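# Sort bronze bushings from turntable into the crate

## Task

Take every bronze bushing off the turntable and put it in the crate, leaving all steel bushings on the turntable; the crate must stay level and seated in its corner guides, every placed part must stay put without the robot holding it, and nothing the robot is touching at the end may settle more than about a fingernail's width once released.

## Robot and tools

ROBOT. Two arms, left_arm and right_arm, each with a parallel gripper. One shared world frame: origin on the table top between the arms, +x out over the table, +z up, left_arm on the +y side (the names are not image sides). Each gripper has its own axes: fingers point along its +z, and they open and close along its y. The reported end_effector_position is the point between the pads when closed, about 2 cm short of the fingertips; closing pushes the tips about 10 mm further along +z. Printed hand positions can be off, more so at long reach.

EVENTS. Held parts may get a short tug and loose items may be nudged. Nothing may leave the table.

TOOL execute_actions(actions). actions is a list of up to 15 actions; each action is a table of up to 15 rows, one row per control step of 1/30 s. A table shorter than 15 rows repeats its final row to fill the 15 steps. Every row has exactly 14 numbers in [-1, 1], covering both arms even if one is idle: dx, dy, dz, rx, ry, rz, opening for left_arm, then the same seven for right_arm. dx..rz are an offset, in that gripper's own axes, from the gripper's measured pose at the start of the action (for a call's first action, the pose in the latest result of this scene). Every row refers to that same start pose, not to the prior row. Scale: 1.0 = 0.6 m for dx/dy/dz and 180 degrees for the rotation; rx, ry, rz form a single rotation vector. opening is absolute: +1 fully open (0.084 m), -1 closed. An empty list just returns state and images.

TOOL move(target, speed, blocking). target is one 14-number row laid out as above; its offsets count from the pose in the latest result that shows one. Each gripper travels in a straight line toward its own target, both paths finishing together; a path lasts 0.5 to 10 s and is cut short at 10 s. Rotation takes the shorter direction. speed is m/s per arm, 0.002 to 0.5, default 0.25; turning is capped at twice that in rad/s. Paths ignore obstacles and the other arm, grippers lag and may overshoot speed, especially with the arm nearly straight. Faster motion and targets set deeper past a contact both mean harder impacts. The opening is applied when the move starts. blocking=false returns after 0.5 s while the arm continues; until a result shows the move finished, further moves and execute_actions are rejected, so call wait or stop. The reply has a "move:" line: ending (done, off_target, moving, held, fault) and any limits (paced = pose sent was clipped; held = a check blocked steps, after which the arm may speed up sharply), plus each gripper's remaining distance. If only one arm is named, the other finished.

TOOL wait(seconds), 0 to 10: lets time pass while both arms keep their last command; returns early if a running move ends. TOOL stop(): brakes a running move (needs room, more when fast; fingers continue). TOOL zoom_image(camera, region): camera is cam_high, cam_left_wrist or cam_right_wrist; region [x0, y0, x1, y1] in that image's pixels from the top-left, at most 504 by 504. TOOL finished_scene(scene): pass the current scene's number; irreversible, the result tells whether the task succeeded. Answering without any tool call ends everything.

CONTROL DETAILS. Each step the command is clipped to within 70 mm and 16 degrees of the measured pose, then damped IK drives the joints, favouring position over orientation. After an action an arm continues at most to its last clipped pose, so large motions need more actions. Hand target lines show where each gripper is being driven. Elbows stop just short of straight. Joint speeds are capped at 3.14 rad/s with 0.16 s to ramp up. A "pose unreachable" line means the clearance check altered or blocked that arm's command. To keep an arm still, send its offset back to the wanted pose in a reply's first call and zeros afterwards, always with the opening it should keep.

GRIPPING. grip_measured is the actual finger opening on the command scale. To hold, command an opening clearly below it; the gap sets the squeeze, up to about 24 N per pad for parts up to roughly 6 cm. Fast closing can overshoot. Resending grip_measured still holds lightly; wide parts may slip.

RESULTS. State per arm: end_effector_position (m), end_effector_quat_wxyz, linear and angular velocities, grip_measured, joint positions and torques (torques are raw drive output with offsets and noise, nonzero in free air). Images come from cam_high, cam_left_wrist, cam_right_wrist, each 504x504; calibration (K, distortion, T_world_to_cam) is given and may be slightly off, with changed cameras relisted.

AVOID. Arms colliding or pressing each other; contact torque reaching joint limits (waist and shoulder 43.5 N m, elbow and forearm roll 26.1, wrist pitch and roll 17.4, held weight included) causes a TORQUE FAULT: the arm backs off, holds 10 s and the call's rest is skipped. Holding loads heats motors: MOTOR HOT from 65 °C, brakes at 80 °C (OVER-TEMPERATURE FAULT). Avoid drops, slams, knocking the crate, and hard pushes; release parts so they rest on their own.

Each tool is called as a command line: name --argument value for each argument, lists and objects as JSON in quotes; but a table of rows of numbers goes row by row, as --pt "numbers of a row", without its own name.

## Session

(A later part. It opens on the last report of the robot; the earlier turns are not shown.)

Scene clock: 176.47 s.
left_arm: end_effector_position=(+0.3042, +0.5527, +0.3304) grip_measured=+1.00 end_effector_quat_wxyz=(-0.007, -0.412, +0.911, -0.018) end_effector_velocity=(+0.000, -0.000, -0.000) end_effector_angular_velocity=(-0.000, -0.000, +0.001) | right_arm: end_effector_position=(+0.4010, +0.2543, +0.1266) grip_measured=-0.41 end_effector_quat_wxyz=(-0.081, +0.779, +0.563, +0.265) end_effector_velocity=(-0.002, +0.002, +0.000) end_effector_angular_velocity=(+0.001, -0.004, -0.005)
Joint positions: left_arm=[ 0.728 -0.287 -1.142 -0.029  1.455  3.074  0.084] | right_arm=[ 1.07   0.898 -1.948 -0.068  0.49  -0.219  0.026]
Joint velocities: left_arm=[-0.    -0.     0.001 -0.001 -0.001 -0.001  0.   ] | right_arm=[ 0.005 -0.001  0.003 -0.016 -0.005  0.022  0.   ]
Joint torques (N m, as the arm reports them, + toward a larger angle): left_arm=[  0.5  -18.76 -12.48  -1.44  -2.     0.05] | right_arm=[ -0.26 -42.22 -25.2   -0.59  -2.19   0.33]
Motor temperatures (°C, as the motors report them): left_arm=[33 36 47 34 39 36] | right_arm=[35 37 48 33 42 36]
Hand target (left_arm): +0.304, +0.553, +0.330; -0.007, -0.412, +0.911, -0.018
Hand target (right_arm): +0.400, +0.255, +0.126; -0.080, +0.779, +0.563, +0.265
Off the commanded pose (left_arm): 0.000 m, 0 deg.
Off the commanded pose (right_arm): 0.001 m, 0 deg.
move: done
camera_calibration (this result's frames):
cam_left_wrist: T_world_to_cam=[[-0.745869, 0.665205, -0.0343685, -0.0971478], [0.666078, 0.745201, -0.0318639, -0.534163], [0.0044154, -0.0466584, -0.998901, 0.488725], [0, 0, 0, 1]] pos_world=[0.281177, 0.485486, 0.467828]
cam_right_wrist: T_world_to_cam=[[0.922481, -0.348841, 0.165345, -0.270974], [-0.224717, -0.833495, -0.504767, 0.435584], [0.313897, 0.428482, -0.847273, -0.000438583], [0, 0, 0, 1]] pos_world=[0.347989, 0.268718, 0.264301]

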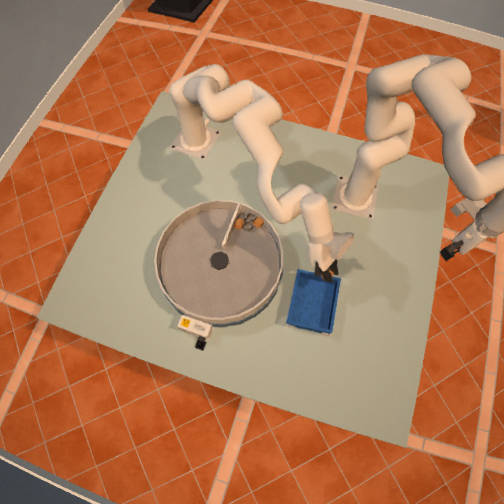

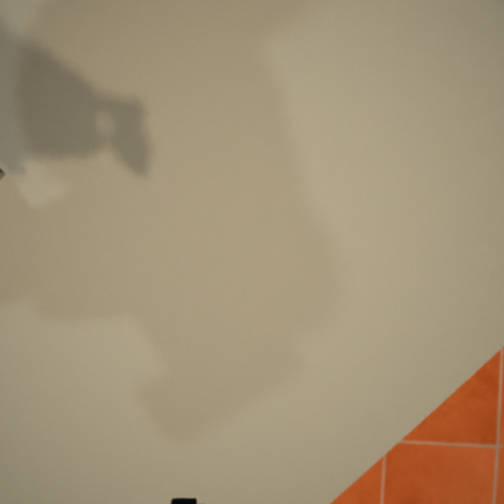

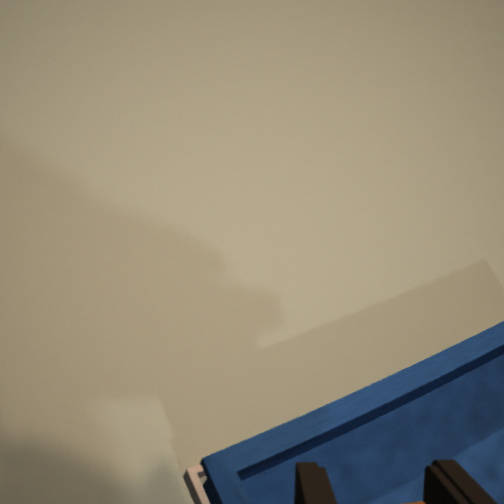

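move --target '[0,0,0,0,0,0,1,-0.058,0.108,-0.013,0,0,0,-1]' --speed 0.2

move --target '[0,0,0,0,0,0,1,0,0,0,0,0,0,0.2]'

Scene clock: 181.90 s.
left_arm: end_effector_position=(+0.3042, +0.5527, +0.3304) grip_measured=+1.00 end_effector_quat_wxyz=(-0.007, -0.412, +0.911, -0.018) end_effector_velocity=(-0.000, +0.000, +0.000) end_effector_angular_velocity=(-0.000, +0.000, +0.001) | right_arm: end_effector_position=(+0.4497, +0.1996, +0.1268) grip_measured=-0.41 end_effector_quat_wxyz=(-0.080, +0.779, +0.563, +0.265) end_effector_velocity=(+0.001, -0.002, -0.001) end_effector_angular_velocity=(+0.001, +0.003, +0.005)
Joint positions: left_arm=[ 0.728 -0.287 -1.142 -0.029  1.455  3.074  0.084] | right_arm=[ 0.971  0.832 -1.833  0.046  0.44  -0.405  0.026]
Joint velocities: left_arm=[ 0.001  0.    -0.    -0.     0.001 -0.    -0.   ] | right_arm=[-0.004 -0.002  0.007  0.017 -0.004 -0.021 -0.   ]
Joint torques (N m, as the arm reports them, + toward a larger angle): left_arm=[  0.34 -18.84 -12.03  -1.26  -1.99   0.12] | right_arm=[ -0.78 -41.41 -25.64  -0.76  -2.38   0.17]
Motor temperatures (°C, as the motors report them): left_arm=[33 36 47 34 39 36] | right_arm=[35 37 48 33 42 36]
Hand target (left_arm): +0.304, +0.553, +0.330; -0.007, -0.412, +0.911, -0.018
Hand target (right_arm): +0.450, +0.199, +0.127; -0.080, +0.779, +0.563, +0.265
Off the commanded pose (left_arm): 0.000 m, 0 deg.
Off the commanded pose (right_arm): 0.001 m, 0 deg.
move: done
camera_calibration (this result's frames):
cam_left_wrist: T_world_to_cam=[[-0.745869, 0.665205, -0.0343685, -0.0971478], [0.666078, 0.745201, -0.0318638, -0.534164], [0.00441548, -0.0466584, -0.998901, 0.488725], [0, 0, 0, 1]] pos_world=[0.281177, 0.485486, 0.467828]
cam_right_wrist: T_world_to_cam=[[0.922511, -0.348482, 0.165931, -0.335094], [-0.224277, -0.833862, -0.504355, 0.40093], [0.314122, 0.428059, -0.847404, 0.00792243], [0, 0, 0, 1]] pos_world=[0.396559, 0.214155, 0.264527]

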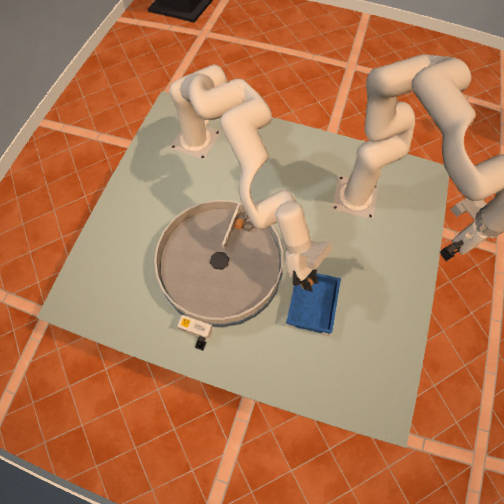

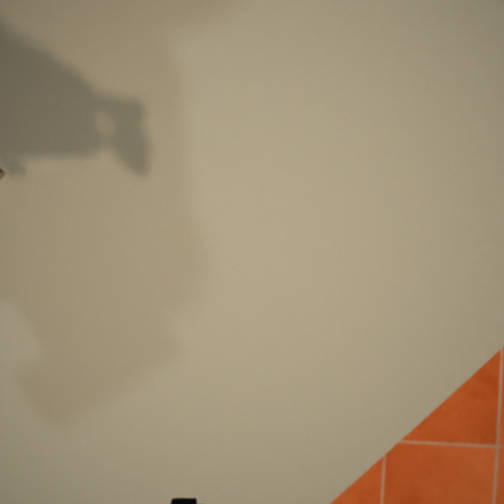

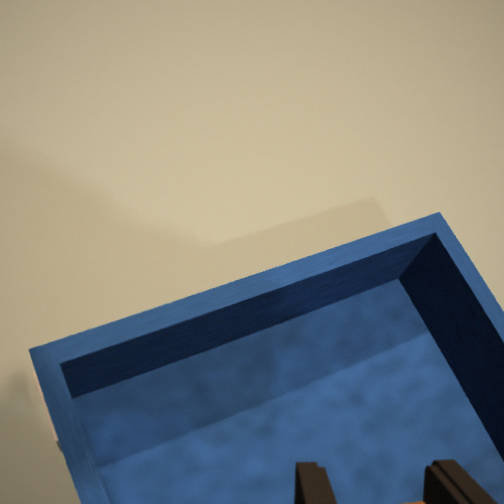

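Scene clock: 182.40 s.
left_arm: end_effector_position=(+0.3042, +0.5527, +0.3304) grip_measured=+1.00 end_effector_quat_wxyz=(-0.007, -0.412, +0.911, -0.018) end_effector_velocity=(+0.001, -0.000, +0.000) end_effector_angular_velocity=(+0.001, -0.001, -0.002) | right_arm: end_effector_position=(+0.4496, +0.1997, +0.1268) grip_measured=+0.19 end_effector_quat_wxyz=(-0.080, +0.779, +0.563, +0.265) end_effector_velocity=(-0.000, -0.000, -0.000) end_effector_angular_velocity=(-0.001, +0.001, +0.000)
Joint positions: left_arm=[ 0.728 -0.287 -1.142 -0.029  1.455  3.074  0.084] | right_arm=[ 0.971  0.832 -1.833  0.046  0.44  -0.405  0.052]
Joint velocities: left_arm=[-0.001  0.    -0.001  0.    -0.     0.001 -0.   ] | right_arm=[-0.     0.    -0.    -0.     0.001 -0.     0.   ]
Joint torques (N m, as the arm reports them, + toward a larger angle): left_arm=[  0.55 -19.1  -12.19  -1.1   -2.21   0.25] | right_arm=[ -0.75 -40.95 -25.02  -0.33  -2.27   0.22]
Motor temperatures (°C, as the motors report them): left_arm=[33 36 47 34 39 36] | right_arm=[35 37 48 33 42 36]
Hand target (left_arm): +0.304, +0.553, +0.330; -0.007, -0.412, +0.911, -0.018
Hand target (right_arm): +0.450, +0.200, +0.127; -0.080, +0.779, +0.563, +0.265
Off the commanded pose (left_arm): 0.000 m, 0 deg.
Off the commanded pose (right_arm): 0.000 m, 0 deg.
move: done
camera_calibration (this result's frames):
cam_left_wrist: T_world_to_cam=[[-0.745869, 0.665205, -0.0343685, -0.0971478], [0.666078, 0.745201, -0.031864, -0.534163], [0.00441536, -0.0466584, -0.998901, 0.488725], [0, 0, 0, 1]] pos_world=[0.281177, 0.485486, 0.467828]
cam_right_wrist: T_world_to_cam=[[0.922523, -0.348446, 0.165941, -0.335082], [-0.224233, -0.833864, -0.504372, 0.400933], [0.314118, 0.428085, -0.847392, 0.00792112], [0, 0, 0, 1]] pos_world=[0.396535, 0.214174, 0.264535]

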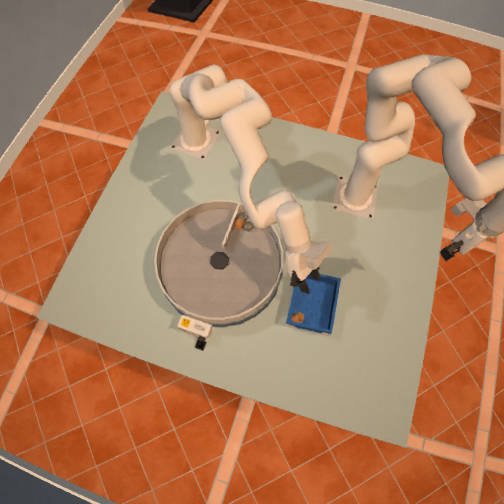

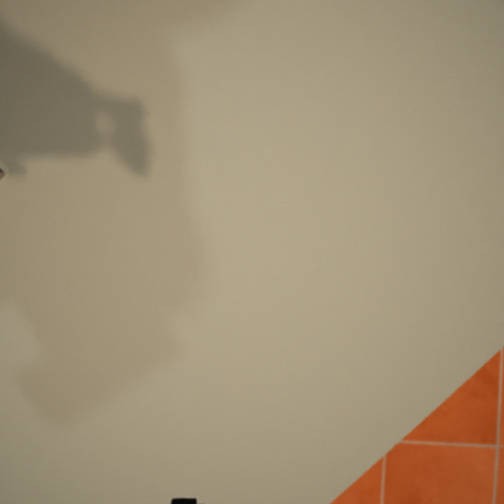

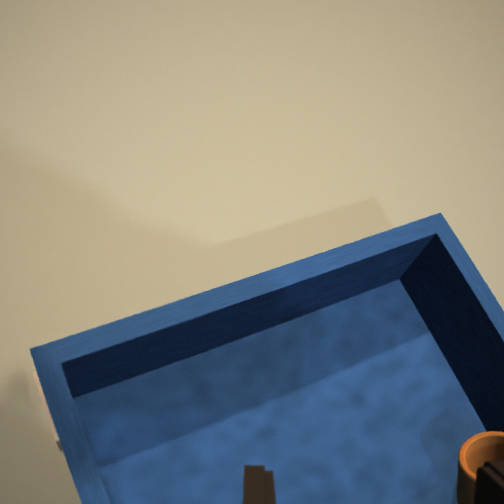

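move --target '[0,0,0,0,0,0,1,-0.405,-0.048,-0.553,0.056,-0.169,0,0.2]' --speed 0.4

Scene clock: 189.47 s.
left_arm: end_effector_position=(+0.3042, +0.5527, +0.3304) grip_measured=+1.00 end_effector_quat_wxyz=(-0.007, -0.412, +0.911, -0.018) end_effector_velocity=(-0.000, +0.000, +0.000) end_effector_angular_velocity=(+0.000, -0.000, +0.001) | right_arm: end_effector_position=(+0.2620, -0.1334, +0.2797) grip_measured=+0.19 end_effector_quat_wxyz=(+0.004, +0.811, +0.585, +0.002) end_effector_velocity=(-0.000, -0.001, +0.003) end_effector_angular_velocity=(+0.005, -0.004, -0.001)
Joint positions: left_arm=[ 0.728 -0.287 -1.142 -0.029  1.455  3.074  0.084] | right_arm=[ 0.814 -0.267 -1.011 -0.008  1.276 -0.522  0.052]
Joint velocities: left_arm=[ 0.001 -0.     0.    -0.    -0.     0.    -0.   ] | right_arm=[-0.001 -0.008  0.     0.001  0.002 -0.001  0.   ]
Joint torques (N m, as the arm reports them, + toward a larger angle): left_arm=[ -0.14 -19.04 -11.92  -1.03  -2.     0.09] | right_arm=[ -0.52 -17.94 -24.75  -0.26  -1.44   0.27]
Motor temperatures (°C, as the motors report them): left_arm=[33 36 47 34 39 36] | right_arm=[35 38 49 33 42 36]
Hand target (left_arm): +0.304, +0.553, +0.330; -0.007, -0.412, +0.911, -0.018
Hand target (right_arm): +0.262, -0.134, +0.280; +0.003, +0.811, +0.585, +0.002
Off the commanded pose (left_arm): 0.000 m, 0 deg.
Off the commanded pose (right_arm): 0.001 m, 0 deg.
move: done; limits=paced
camera_calibration (this result's frames):
cam_left_wrist: T_world_to_cam=[[-0.745869, 0.665205, -0.0343685, -0.0971479], [0.666078, 0.745201, -0.0318641, -0.534163], [0.00441526, -0.0466585, -0.998901, 0.488725], [0, 0, 0, 1]] pos_world=[0.281177, 0.485486, 0.467828]
cam_right_wrist: T_world_to_cam=[[0.949233, -0.314569, -0.00187161, -0.258951], [-0.314569, -0.949235, 0.0000988313, 0.0253723], [-0.00180768, 0.000494935, -0.999998, 0.407372], [0, 0, 0, 1]] pos_world=[0.254523, -0.0575753, 0.406884]

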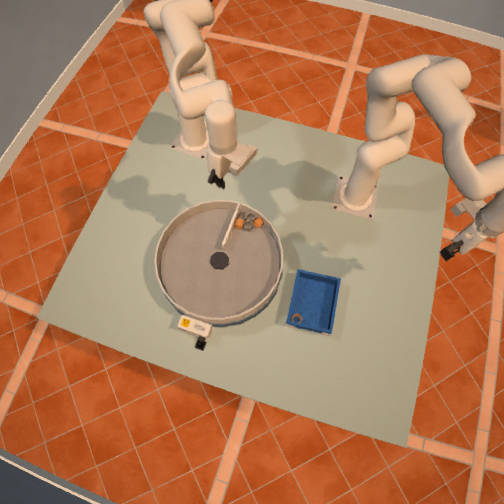

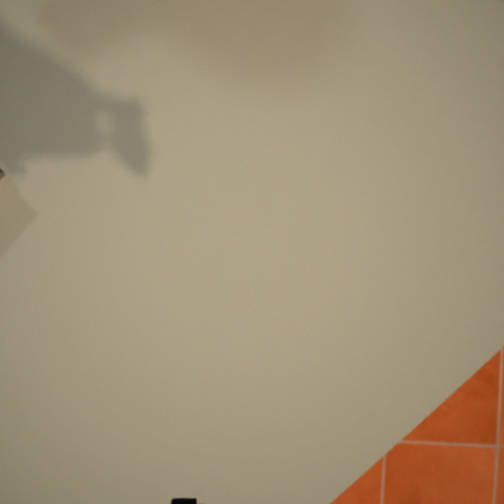

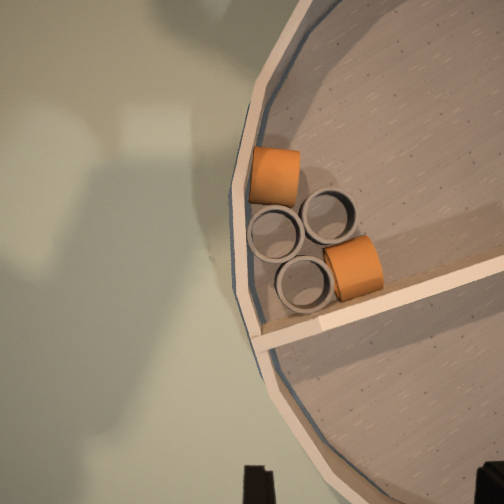

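move --target '[0,0,0,0,0,0,1,0.13,0.04,0.265,0,0,0,0.0]' --speed 0.4

move --target '[0,0,0,0,0,0,1,0,0,0.065,0,0,0,0.0]' --speed 0.05

Scene clock: 198.40 s.
left_arm: end_effector_position=(+0.3042, +0.5527, +0.3304) grip_measured=+1.00 end_effector_quat_wxyz=(-0.007, -0.412, +0.911, -0.018) end_effector_velocity=(-0.000, -0.000, -0.000) end_effector_angular_velocity=(-0.001, -0.000, +0.000) | right_arm: end_effector_position=(+0.3100, -0.0676, +0.1216) grip_measured=-0.01 end_effector_quat_wxyz=(+0.003, +0.811, +0.585, +0.002) end_effector_velocity=(-0.001, -0.000, -0.005) end_effector_angular_velocity=(-0.006, +0.005, +0.001)
Joint positions: left_arm=[ 0.728 -0.287 -1.142 -0.029  1.455  3.074  0.084] | right_arm=[ 0.85   0.157 -1.011 -0.01   0.85  -0.483  0.044]
Joint velocities: left_arm=[ 0.    -0.     0.    -0.001 -0.     0.    -0.   ] | right_arm=[ 0.     0.011 -0.001 -0.001 -0.001  0.    -0.   ]
Joint torques (N m, as the arm reports them, + toward a larger angle): left_arm=[  0.48 -18.8  -12.43  -1.16  -2.15   0.05] | right_arm=[ -0.68 -26.78 -22.6   -0.31  -1.41   0.26]
Motor temperatures (°C, as the motors report them): left_arm=[33 36 48 34 39 36] | right_arm=[35 36 49 33 42 36]
Hand target (left_arm): +0.304, +0.553, +0.330; -0.007, -0.412, +0.911, -0.018
Hand target (right_arm): +0.310, -0.068, +0.121; +0.003, +0.811, +0.585, +0.002
Off the commanded pose (left_arm): 0.000 m, 0 deg.
Off the commanded pose (right_arm): 0.001 m, 0 deg.
move: done; limits=paced
camera_calibration (this result's frames):
cam_left_wrist: T_world_to_cam=[[-0.745869, 0.665205, -0.0343685, -0.0971479], [0.666078, 0.745201, -0.0318641, -0.534163], [0.00441525, -0.0466585, -0.998901, 0.488725], [0, 0, 0, 1]] pos_world=[0.281177, 0.485486, 0.467828]
cam_right_wrist: T_world_to_cam=[[0.949299, -0.31437, -0.00145853, -0.284193], [-0.314372, -0.949299, -0.00113255, 0.103125], [-0.00102854, 0.00153365, -0.999998, 0.249195], [0, 0, 0, 1]] pos_world=[0.30246, 0.00817204, 0.248896]

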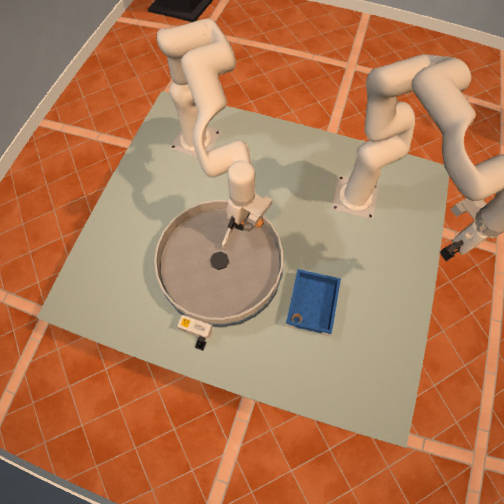

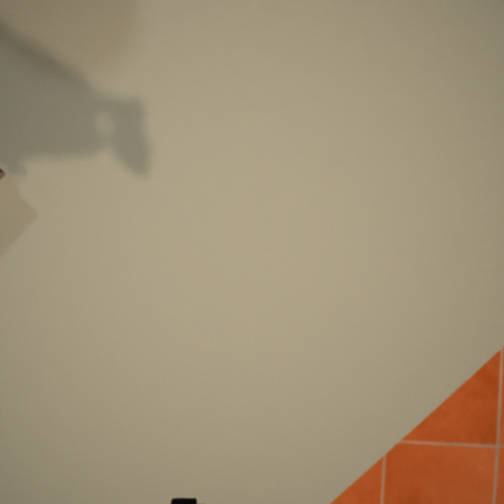

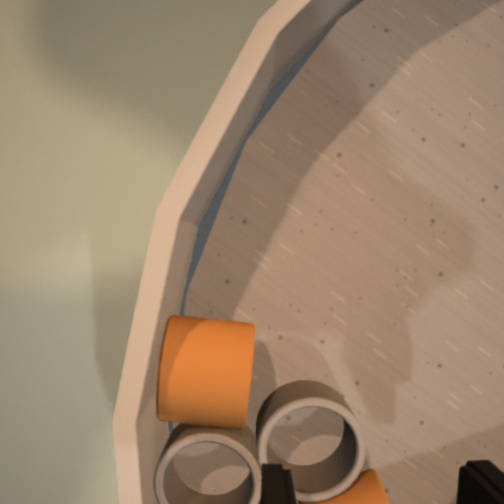

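Scene clock: 199.47 s.
left_arm: end_effector_position=(+0.3042, +0.5527, +0.3304) grip_measured=+1.00 end_effector_quat_wxyz=(-0.007, -0.412, +0.911, -0.018) end_effector_velocity=(-0.000, -0.000, -0.000) end_effector_angular_velocity=(-0.001, +0.001, -0.002) | right_arm: end_effector_position=(+0.3155, -0.0634, +0.0964) grip_measured=+0.00 end_effector_quat_wxyz=(+0.001, +0.811, +0.585, +0.016) end_effector_velocity=(+0.004, +0.003, +0.002) end_effector_angular_velocity=(+0.017, -0.016, -0.007)
Joint positions: left_arm=[ 0.728 -0.287 -1.142 -0.029  1.455  3.074  0.084] | right_arm=[ 0.848  0.205 -0.984 -0.011  0.747 -0.482  0.044]
Joint velocities: left_arm=[-0.001  0.     0.001  0.     0.     0.001  0.   ] | right_arm=[-0.002 -0.004  0.006  0.001 -0.025  0.004 -0.002]
Joint torques (N m, as the arm reports them, + toward a larger angle): left_arm=[  0.16 -18.32 -12.31  -1.49  -2.08   0.1 ] | right_arm=[ 1.81  8.42 -0.9  -0.2  -3.4   0.63]
Motor temperatures (°C, as the motors report them): left_arm=[33 36 48 34 39 36] | right_arm=[35 36 48 33 42 36]
Hand target (left_arm): +0.304, +0.553, +0.330; -0.007, -0.412, +0.911, -0.018
Hand target (right_arm): +0.310, -0.068, +0.083; +0.003, +0.811, +0.585, +0.002
Off the commanded pose (left_arm): 0.000 m, 0 deg.
Off the commanded pose (right_arm): 0.015 m, 2 deg.
move: off_target (right_arm)
camera_calibration (this result's frames):
cam_left_wrist: T_world_to_cam=[[-0.745869, 0.665206, -0.0343685, -0.097148], [0.666078, 0.745201, -0.0318641, -0.534163], [0.00441524, -0.0466585, -0.998901, 0.488725], [0, 0, 0, 1]] pos_world=[0.281177, 0.485486, 0.467828]
cam_right_wrist: T_world_to_cam=[[0.949023, -0.314978, 0.0120327, -0.289322], [-0.314595, -0.948867, -0.0261078, 0.111281], [0.0196408, 0.0209914, -0.999587, 0.218642], [0, 0, 0, 1]] pos_world=[0.305287, 0.0098713, 0.224938]

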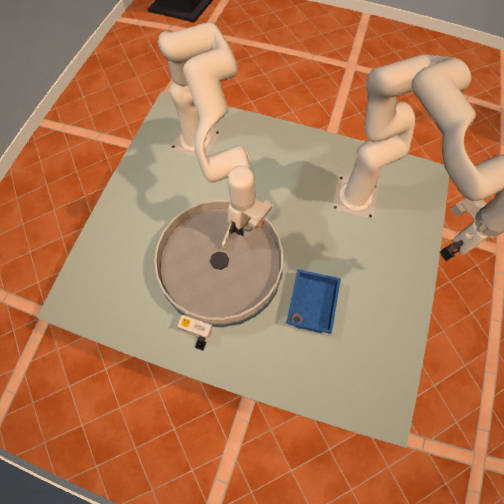

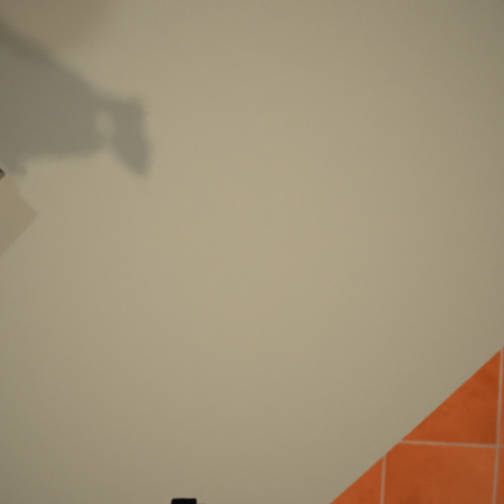

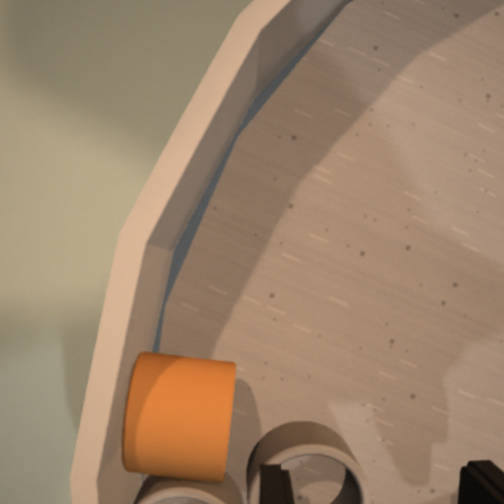

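move --target '[0,0,0,0,0,0,1,-0.02,0.015,-0.04,0.004,-0.008,0,-0.15]' --speed 0.1

move --target '[0,0,0,0,0,0,1,0,0,0.065,0,0,0,-0.15]' --speed 0.05

Scene clock: 207.37 s.
left_arm: end_effector_position=(+0.3042, +0.5527, +0.3304) grip_measured=+1.00 end_effector_quat_wxyz=(-0.007, -0.412, +0.911, -0.018) end_effector_velocity=(-0.000, +0.001, +0.000) end_effector_angular_velocity=(+0.001, -0.001, +0.001) | right_arm: end_effector_position=(+0.3193, -0.0782, +0.1195) grip_measured=-0.16 end_effector_quat_wxyz=(+0.004, +0.811, +0.585, +0.002) end_effector_velocity=(+0.002, +0.001, +0.004) end_effector_angular_velocity=(+0.003, -0.005, +0.002)
Joint positions: left_arm=[ 0.728 -0.287 -1.142 -0.029  1.455  3.074  0.084] | right_arm=[ 0.821  0.16  -1.008 -0.011  0.845 -0.51   0.037]
Joint velocities: left_arm=[ 0.002 -0.    -0.001 -0.    -0.     0.001 -0.   ] | right_arm=[-0.001 -0.005 -0.005 -0.001  0.004 -0.002 -0.   ]
Joint torques (N m, as the arm reports them, + toward a larger angle): left_arm=[ -0.28 -19.29 -12.29  -1.47  -2.03   0.07] | right_arm=[ -0.48 -26.66 -22.52  -0.14  -1.36   0.16]
Motor temperatures (°C, as the motors report them): left_arm=[33 36 48 34 39 36] | right_arm=[35 35 46 33 42 36]
Hand target (left_arm): +0.304, +0.553, +0.330; -0.007, -0.412, +0.911, -0.018
Hand target (right_arm): +0.320, -0.078, +0.120; +0.004, +0.811, +0.585, +0.003
Off the commanded pose (left_arm): 0.000 m, 0 deg.
Off the commanded pose (right_arm): 0.001 m, 0 deg.
move: done
camera_calibration (this result's frames):
cam_left_wrist: T_world_to_cam=[[-0.745869, 0.665205, -0.0343684, -0.0971479], [0.666078, 0.745201, -0.0318642, -0.534163], [0.00441514, -0.0466586, -0.998901, 0.488725], [0, 0, 0, 1]] pos_world=[0.281177, 0.485486, 0.467828]
cam_right_wrist: T_world_to_cam=[[0.949072, -0.315058, -0.00103319, -0.296357], [-0.315058, -0.949072, 0.000205783, 0.0960495], [-0.00104541, 0.000130212, -0.999999, 0.247055], [0, 0, 0, 1]] pos_world=[0.311783, -0.00224373, 0.246729]

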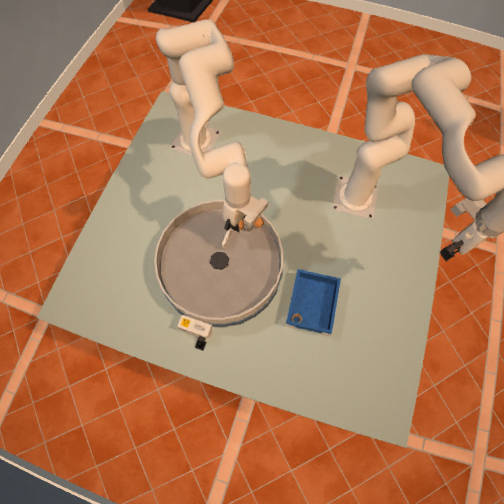

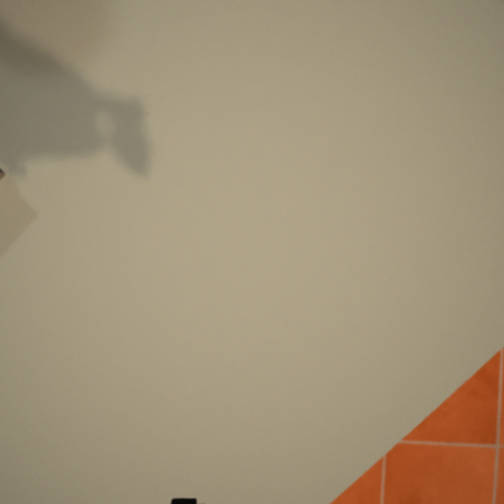

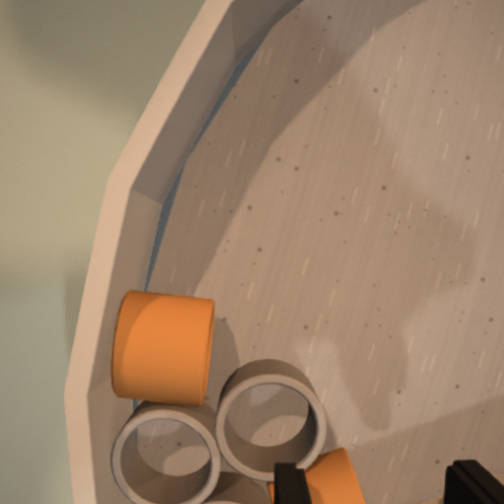

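Scene clock: 208.57 s.
left_arm: end_effector_position=(+0.3042, +0.5527, +0.3304) grip_measured=+1.00 end_effector_quat_wxyz=(-0.007, -0.412, +0.911, -0.018) end_effector_velocity=(-0.001, +0.000, -0.001) end_effector_angular_velocity=(-0.001, +0.002, +0.001) | right_arm: end_effector_position=(+0.3298, -0.0693, +0.0976) grip_measured=-0.15 end_effector_quat_wxyz=(+0.002, +0.811, +0.585, +0.022) end_effector_velocity=(+0.004, +0.000, +0.001) end_effector_angular_velocity=(+0.004, -0.007, -0.003)
Joint positions: left_arm=[ 0.728 -0.287 -1.142 -0.029  1.455  3.074  0.084] | right_arm=[ 0.82   0.216 -0.999 -0.012  0.739 -0.509  0.038]
Joint velocities: left_arm=[ 0.001  0.     0.001  0.001  0.001  0.    -0.   ] | right_arm=[-0.005  0.002 -0.004 -0.003 -0.006  0.    -0.001]
Joint torques (N m, as the arm reports them, + toward a larger angle): left_arm=[ -0.2  -18.97 -12.19  -1.47  -2.03   0.25] | right_arm=[-10.27   1.97   9.75  -4.4    4.22  -0.27]
Motor temperatures (°C, as the motors report them): left_arm=[33 36 48 34 39 36] | right_arm=[35 35 46 33 42 36]
Hand target (left_arm): +0.304, +0.553, +0.330; -0.007, -0.412, +0.911, -0.018
Hand target (right_arm): +0.319, -0.078, +0.081; +0.004, +0.811, +0.585, +0.002
Off the commanded pose (left_arm): 0.000 m, 0 deg.
Off the commanded pose (right_arm): 0.022 m, 2 deg.
move: off_target (right_arm)
camera_calibration (this result's frames):
cam_left_wrist: T_world_to_cam=[[-0.745869, 0.665205, -0.0343683, -0.097148], [0.666078, 0.745201, -0.0318642, -0.534163], [0.00441509, -0.0466585, -0.998901, 0.488725], [0, 0, 0, 1]] pos_world=[0.281177, 0.485486, 0.467828]
cam_right_wrist: T_world_to_cam=[[0.948813, -0.31524, 0.0194439, -0.305444], [-0.314445, -0.94861, -0.0355365, 0.111113], [0.0296472, 0.0276034, -0.999179, 0.216818], [0, 0, 0, 1]] pos_world=[0.31832, 0.00312958, 0.226528]

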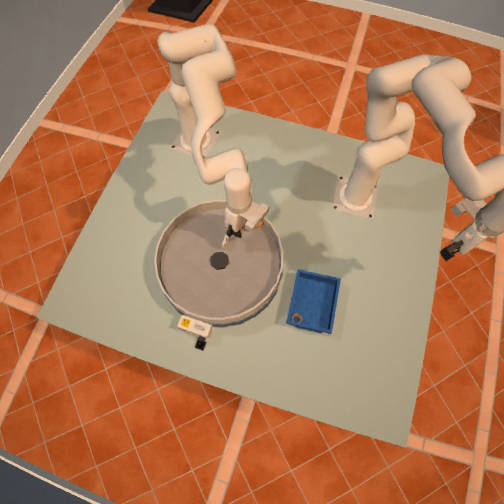

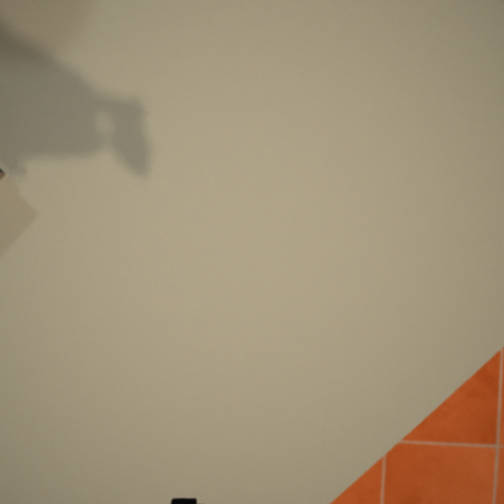

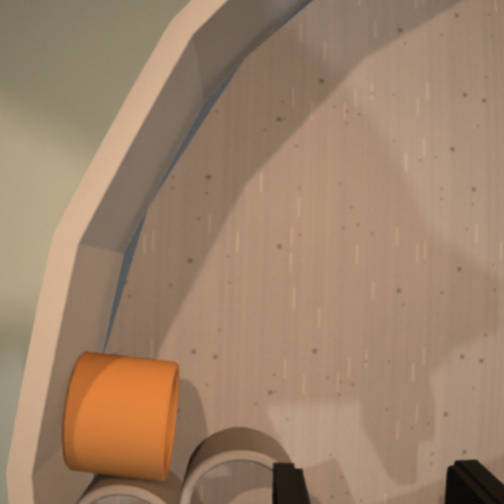

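move --target '[0,0,0,0,0,0,1,0.025,0.09,0.01,0,0,0,-0.15]' --speed 0.05

move --target '[0,0,0,0,0,0,1,-0.1,0,-0.25,0.005,-0.012,0,0.0]' --speed 0.3

Scene clock: 215.07 s.
left_arm: end_effector_position=(+0.3042, +0.5527, +0.3304) grip_measured=+1.00 end_effector_quat_wxyz=(-0.007, -0.412, +0.911, -0.018) end_effector_velocity=(+0.000, +0.001, +0.001) end_effector_angular_velocity=(+0.002, -0.001, -0.000) | right_arm: end_effector_position=(+0.3891, -0.0682, +0.0978) grip_measured=-0.15 end_effector_quat_wxyz=(+0.002, +0.810, +0.585, +0.028) end_effector_velocity=(+0.002, -0.000, -0.001) end_effector_angular_velocity=(+0.002, +0.000, -0.002)
Joint positions: left_arm=[ 0.728 -0.287 -1.142 -0.029  1.455  3.074  0.084] | right_arm=[ 0.747  0.346 -1.182 -0.007  0.78  -0.587  0.037]
Joint velocities: left_arm=[ 0.001  0.    -0.002  0.    -0.     0.001  0.   ] | right_arm=[-0.002  0.005 -0.004  0.002 -0.002 -0.002 -0.   ]
Joint torques (N m, as the arm reports them, + toward a larger angle): left_arm=[  0.39 -18.55 -12.42  -0.73  -2.09   0.09] | right_arm=[-15.38 -12.75   0.23  -5.96   4.45  -0.37]
Motor temperatures (°C, as the motors report them): left_arm=[33 36 48 34 39 36] | right_arm=[35 35 44 33 42 36]
Hand target (left_arm): +0.304, +0.553, +0.330; -0.007, -0.412, +0.911, -0.018
Hand target (right_arm): +0.386, -0.072, +0.094; +0.002, +0.811, +0.585, +0.022
Off the commanded pose (left_arm): 0.000 m, 0 deg.
Off the commanded pose (right_arm): 0.006 m, 1 deg.
move: off_target (right_arm)
camera_calibration (this result's frames):
cam_left_wrist: T_world_to_cam=[[-0.745869, 0.665206, -0.0343683, -0.0971482], [0.666078, 0.745201, -0.0318643, -0.534163], [0.00441497, -0.0466585, -0.998901, 0.488725], [0, 0, 0, 1]] pos_world=[0.281177, 0.485486, 0.467828]
cam_right_wrist: T_world_to_cam=[[0.94912, -0.313808, 0.0263927, -0.362062], [-0.312449, -0.948842, -0.0455534, 0.130922], [0.0393375, 0.0349892, -0.998613, 0.211909], [0, 0, 0, 1]] pos_world=[0.376211, 0.00319146, 0.227135]

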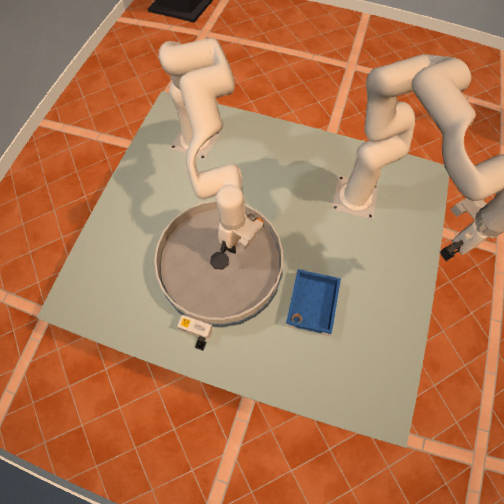

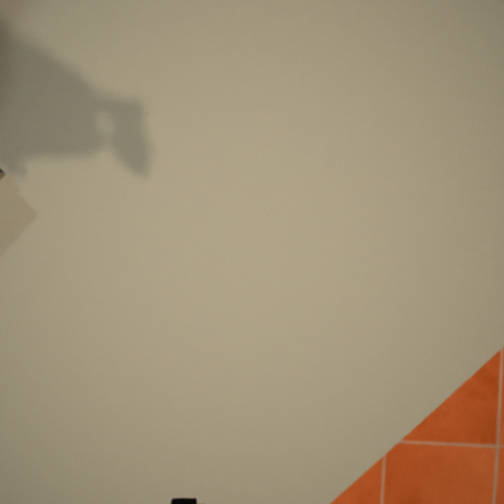

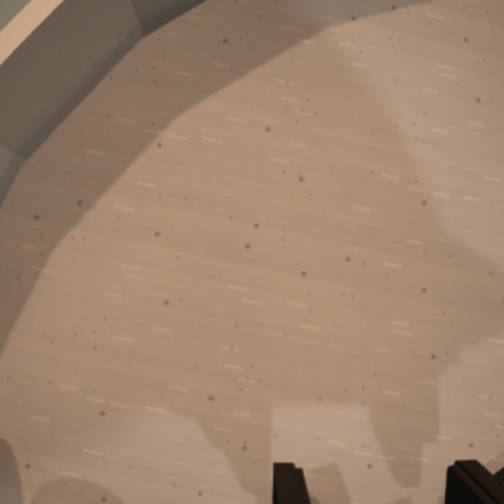

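Scene clock: 216.17 s.
left_arm: end_effector_position=(+0.3042, +0.5527, +0.3304) grip_measured=+1.00 end_effector_quat_wxyz=(-0.007, -0.412, +0.911, -0.018) end_effector_velocity=(-0.000, -0.000, -0.000) end_effector_angular_velocity=(-0.000, +0.001, -0.001) | right_arm: end_effector_position=(+0.3632, -0.1298, +0.2437) grip_measured=-0.01 end_effector_quat_wxyz=(+0.006, +0.811, +0.585, +0.008) end_effector_velocity=(+0.002, +0.001, +0.008) end_effector_angular_velocity=(+0.011, -0.012, -0.001)
Joint positions: left_arm=[ 0.728 -0.287 -1.142 -0.029  1.455  3.074  0.084] | right_arm=[ 0.684  0.021 -1.209 -0.013  1.171 -0.65   0.044]
Joint velocities: left_arm=[-0. -0.  0.  0.  0.  0.  0.] | right_arm=[-0.001 -0.01  -0.009  0.003  0.002 -0.001  0.   ]
Joint torques (N m, as the arm reports them, + toward a larger angle): left_arm=[  0.23 -18.52 -12.66  -1.41  -2.13   0.05] | right_arm=[ -0.79 -24.95 -24.57  -0.31  -1.47   0.22]
Motor temperatures (°C, as the motors report them): left_arm=[33 36 48 34 39 36] | right_arm=[35 35 45 33 42 36]
Hand target (left_arm): +0.304, +0.553, +0.330; -0.007, -0.412, +0.911, -0.018
Hand target (right_arm): +0.363, -0.130, +0.245; +0.006, +0.811, +0.585, +0.009
Off the commanded pose (left_arm): 0.000 m, 0 deg.
Off the commanded pose (right_arm): 0.001 m, 0 deg.
move: done
camera_calibration (this result's frames):
cam_left_wrist: T_world_to_cam=[[-0.745869, 0.665206, -0.0343682, -0.0971482], [0.666078, 0.745201, -0.0318643, -0.534163], [0.00441492, -0.0466585, -0.998901, 0.488725], [0, 0, 0, 1]] pos_world=[0.281177, 0.485486, 0.467828]
cam_right_wrist: T_world_to_cam=[[0.949389, -0.31395, 0.00978271, -0.356787], [-0.313901, -0.949435, -0.00623594, 0.061999], [0.0112458, 0.00284954, -0.999933, 0.367148], [0, 0, 0, 1]] pos_world=[0.354063, -0.0541953, 0.371]

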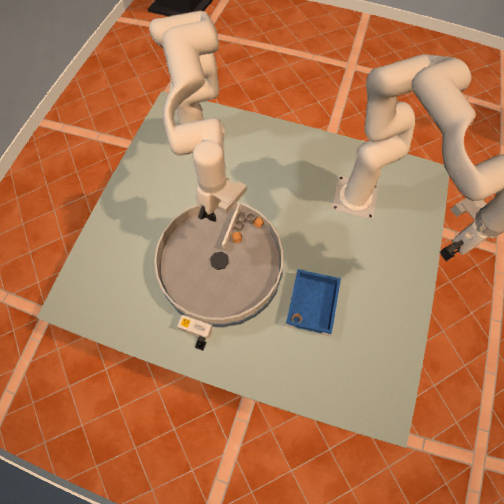

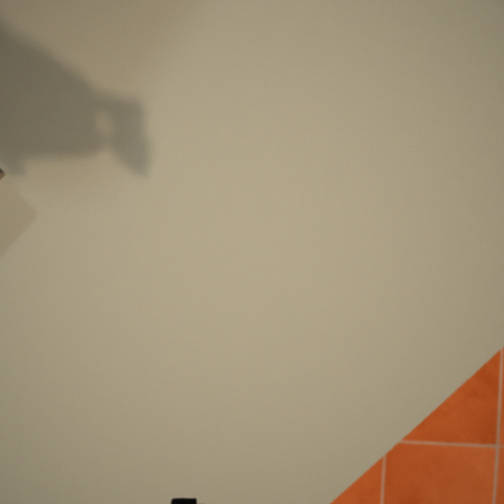

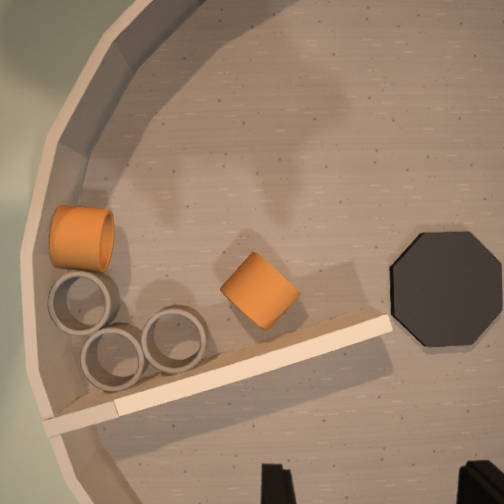

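Freed. Check where it settles.

wait --seconds 0

Scene clock: 217.80 s.
left_arm: end_effector_position=(+0.3042, +0.5527, +0.3304) grip_measured=+1.00 end_effector_quat_wxyz=(-0.007, -0.412, +0.911, -0.018) end_effector_velocity=(+0.001, -0.000, +0.000) end_effector_angular_velocity=(+0.001, -0.001, -0.002) | right_arm: end_effector_position=(+0.3635, -0.1297, +0.2447) grip_measured=-0.01 end_effector_quat_wxyz=(+0.006, +0.811, +0.585, +0.009) end_effector_velocity=(+0.000, +0.000, +0.001) end_effector_angular_velocity=(+0.001, -0.003, +0.001)
Joint positions: left_arm=[ 0.728 -0.287 -1.142 -0.029  1.455  3.074  0.084] | right_arm=[ 0.683  0.02  -1.21  -0.013  1.172 -0.65   0.044]
Joint velocities: left_arm=[-0.002  0.    -0.    -0.    -0.001  0.     0.   ] | right_arm=[ 0.    -0.001 -0.001 -0.    -0.001 -0.     0.   ]
Joint torques (N m, as the arm reports them, + toward a larger angle): left_arm=[  0.32 -19.05 -12.23  -1.02  -1.88   0.03] | right_arm=[ -0.75 -24.9  -24.76  -0.18  -1.6    0.22]
Motor temperatures (°C, as the motors report them): left_arm=[33 36 48 34 39 36] | right_arm=[35 35 45 33 42 36]
Hand target (left_arm): +0.304, +0.553, +0.330; -0.007, -0.412, +0.911, -0.018
Hand target (right_arm): +0.363, -0.130, +0.245; +0.006, +0.811, +0.585, +0.009
Off the commanded pose (left_arm): 0.000 m, 0 deg.
Off the commanded pose (right_arm): 0.000 m, 0 deg.
camera_calibration (this result's frames):
cam_left_wrist: T_world_to_cam=[[-0.745869, 0.665206, -0.0343682, -0.0971482], [0.666078, 0.745201, -0.0318644, -0.534163], [0.00441482, -0.0466585, -0.998901, 0.488725], [0, 0, 0, 1]] pos_world=[0.281177, 0.485486, 0.467828]
cam_right_wrist: T_world_to_cam=[[0.94935, -0.314031, 0.0109185, -0.357259], [-0.313961, -0.949405, -0.00769325, 0.0625002], [0.012782, 0.0038756, -0.999911, 0.367734], [0, 0, 0, 1]] pos_world=[0.354086, -0.0542774, 0.372083]

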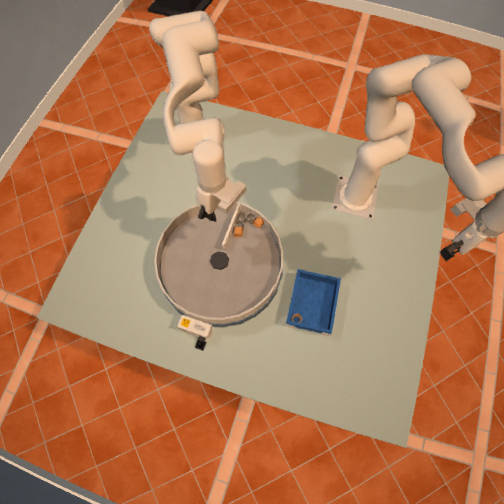

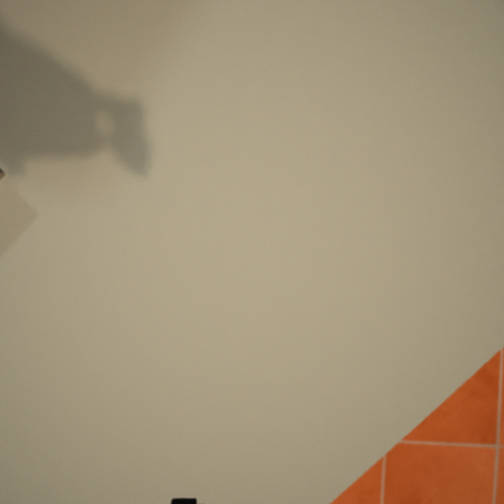

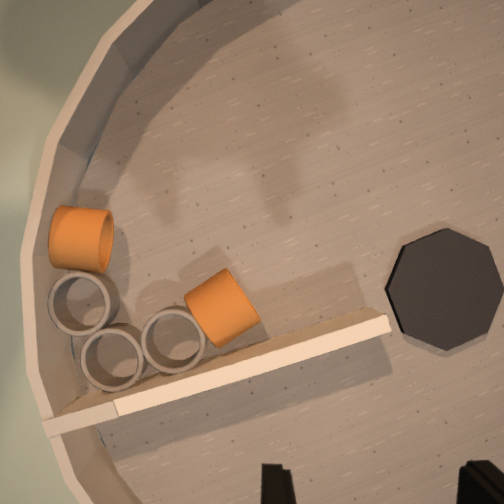

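move --target '[0,0,0,0,0,0,1,0.1,-0.072,0.205,0,0,0.333,0.0]' --speed 0.4

move --target '[0,0,0,0,0,0,1,0,0,0.065,0,0,0,0.0]' --speed 0.05

Scene clock: 228.80 s.
left_arm: end_effector_position=(+0.3042, +0.5527, +0.3304) grip_measured=+1.00 end_effector_quat_wxyz=(-0.007, -0.412, +0.911, -0.018) end_effector_velocity=(-0.000, +0.000, +0.000) end_effector_angular_velocity=(-0.000, +0.000, +0.001) | right_arm: end_effector_position=(+0.3437, -0.0593, +0.1218) grip_measured=-0.01 end_effector_quat_wxyz=(+0.001, +0.995, +0.102, +0.011) end_effector_velocity=(-0.002, -0.001, -0.004) end_effector_angular_velocity=(-0.005, +0.004, -0.008)
Joint positions: left_arm=[ 0.728 -0.287 -1.142 -0.029  1.455  3.074  0.084] | right_arm=[ 0.819  0.242 -1.123 -0.018  0.864  0.537  0.044]
Joint velocities: left_arm=[ 0.001  0.    -0.     0.     0.001  0.     0.   ] | right_arm=[ 0.002  0.005  0.003 -0.001 -0.001  0.01  -0.   ]
Joint torques (N m, as the arm reports them, + toward a larger angle): left_arm=[ -0.06 -17.89 -12.41  -1.33  -2.02   0.04] | right_arm=[ -0.65 -28.6  -23.08  -0.58  -1.43   0.15]
Motor temperatures (°C, as the motors report them): left_arm=[33 36 48 34 39 36] | right_arm=[35 35 47 33 42 36]
Hand target (left_arm): +0.304, +0.553, +0.330; -0.007, -0.412, +0.911, -0.018
Hand target (right_arm): +0.344, -0.059, +0.121; +0.001, +0.995, +0.102, +0.011
Off the commanded pose (left_arm): 0.000 m, 0 deg.
Off the commanded pose (right_arm): 0.001 m, 0 deg.
move: done
camera_calibration (this result's frames):
cam_left_wrist: T_world_to_cam=[[-0.745869, 0.665206, -0.0343681, -0.0971483], [0.666078, 0.745201, -0.0318642, -0.534163], [0.00441484, -0.0466584, -0.998901, 0.488725], [0, 0, 0, 1]] pos_world=[0.281177, 0.485486, 0.467828]
cam_right_wrist: T_world_to_cam=[[0.204524, -0.978845, -0.00570784, -0.0964728], [-0.978639, -0.204349, -0.022537, 0.396686], [0.0208938, 0.0101953, -0.99973, 0.242332], [0, 0, 0, 1]] pos_world=[0.40288, -0.0158399, 0.250656]

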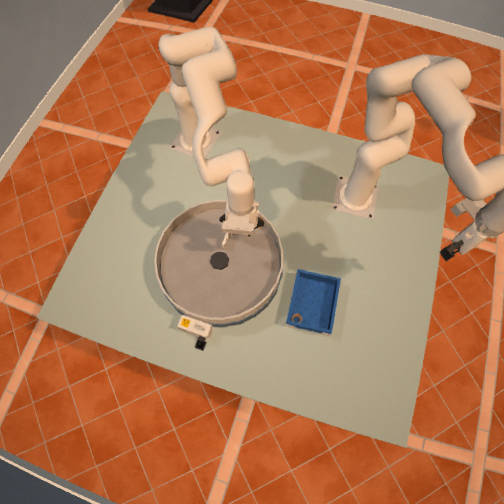

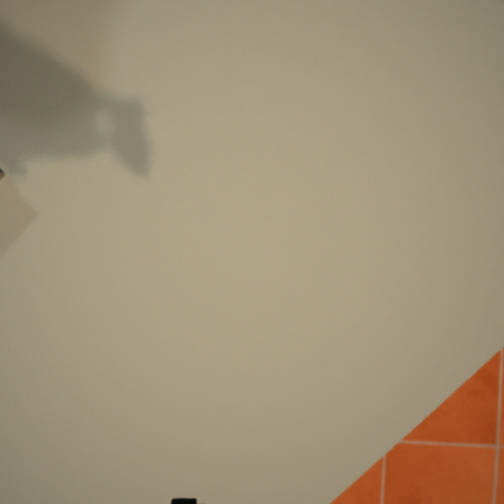

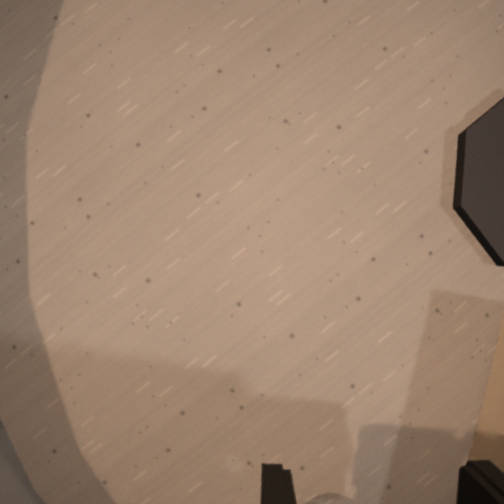

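Scene clock: 229.90 s.
left_arm: end_effector_position=(+0.3042, +0.5527, +0.3304) grip_measured=+1.00 end_effector_quat_wxyz=(-0.007, -0.412, +0.911, -0.018) end_effector_velocity=(-0.000, -0.000, -0.000) end_effector_angular_velocity=(-0.001, -0.000, +0.001) | right_arm: end_effector_position=(+0.3446, -0.0592, +0.0832) grip_measured=-0.01 end_effector_quat_wxyz=(+0.001, +0.995, +0.102, +0.011) end_effector_velocity=(+0.000, +0.000, -0.001) end_effector_angular_velocity=(-0.000, -0.000, +0.000)
Joint positions: left_arm=[ 0.728 -0.287 -1.142 -0.029  1.455  3.074  0.084] | right_arm=[ 0.817  0.31  -1.093 -0.02   0.766  0.538  0.044]
Joint velocities: left_arm=[ 0.     0.     0.001 -0.001 -0.001 -0.    -0.   ] | right_arm=[-0.     0.002 -0.    -0.    -0.002 -0.     0.   ]
Joint torques (N m, as the arm reports them, + toward a larger angle): left_arm=[ -0.37 -18.54 -12.31  -1.09  -2.05   0.1 ] | right_arm=[ -0.58 -29.42 -21.79  -0.21  -1.36   0.24]
Motor temperatures (°C, as the motors report them): left_arm=[33 36 48 34 39 36] | right_arm=[35 35 47 33 42 36]
Hand target (left_arm): +0.304, +0.553, +0.330; -0.007, -0.412, +0.911, -0.018
Hand target (right_arm): +0.345, -0.059, +0.083; +0.001, +0.995, +0.102, +0.011
Off the commanded pose (left_arm): 0.000 m, 0 deg.
Off the commanded pose (right_arm): 0.000 m, 0 deg.
move: done
camera_calibration (this result's frames):
cam_left_wrist: T_world_to_cam=[[-0.745869, 0.665205, -0.0343681, -0.0971481], [0.666078, 0.745201, -0.0318642, -0.534163], [0.00441489, -0.0466583, -0.998901, 0.488725], [0, 0, 0, 1]] pos_world=[0.281177, 0.485486, 0.467828]
cam_right_wrist: T_world_to_cam=[[0.20458, -0.978832, -0.00598673, -0.0967712], [-0.97862, -0.204396, -0.0229242, 0.396703], [0.0212153, 0.0105486, -0.999719, 0.203659], [0, 0, 0, 1]] pos_world=[0.403698, -0.0157866, 0.212116]

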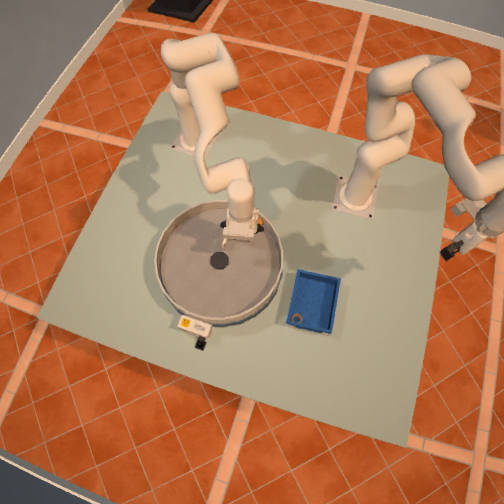

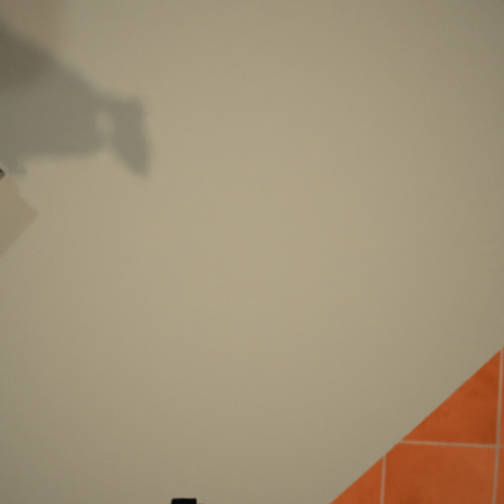

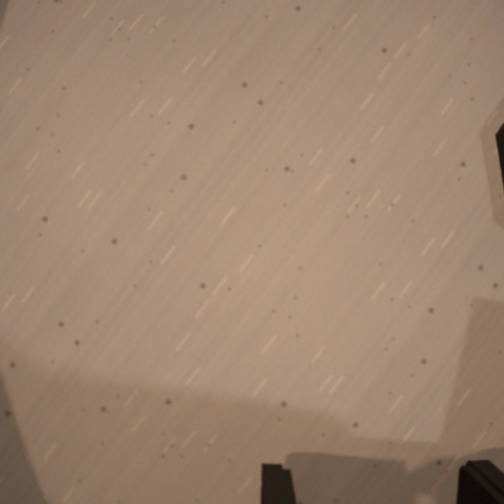

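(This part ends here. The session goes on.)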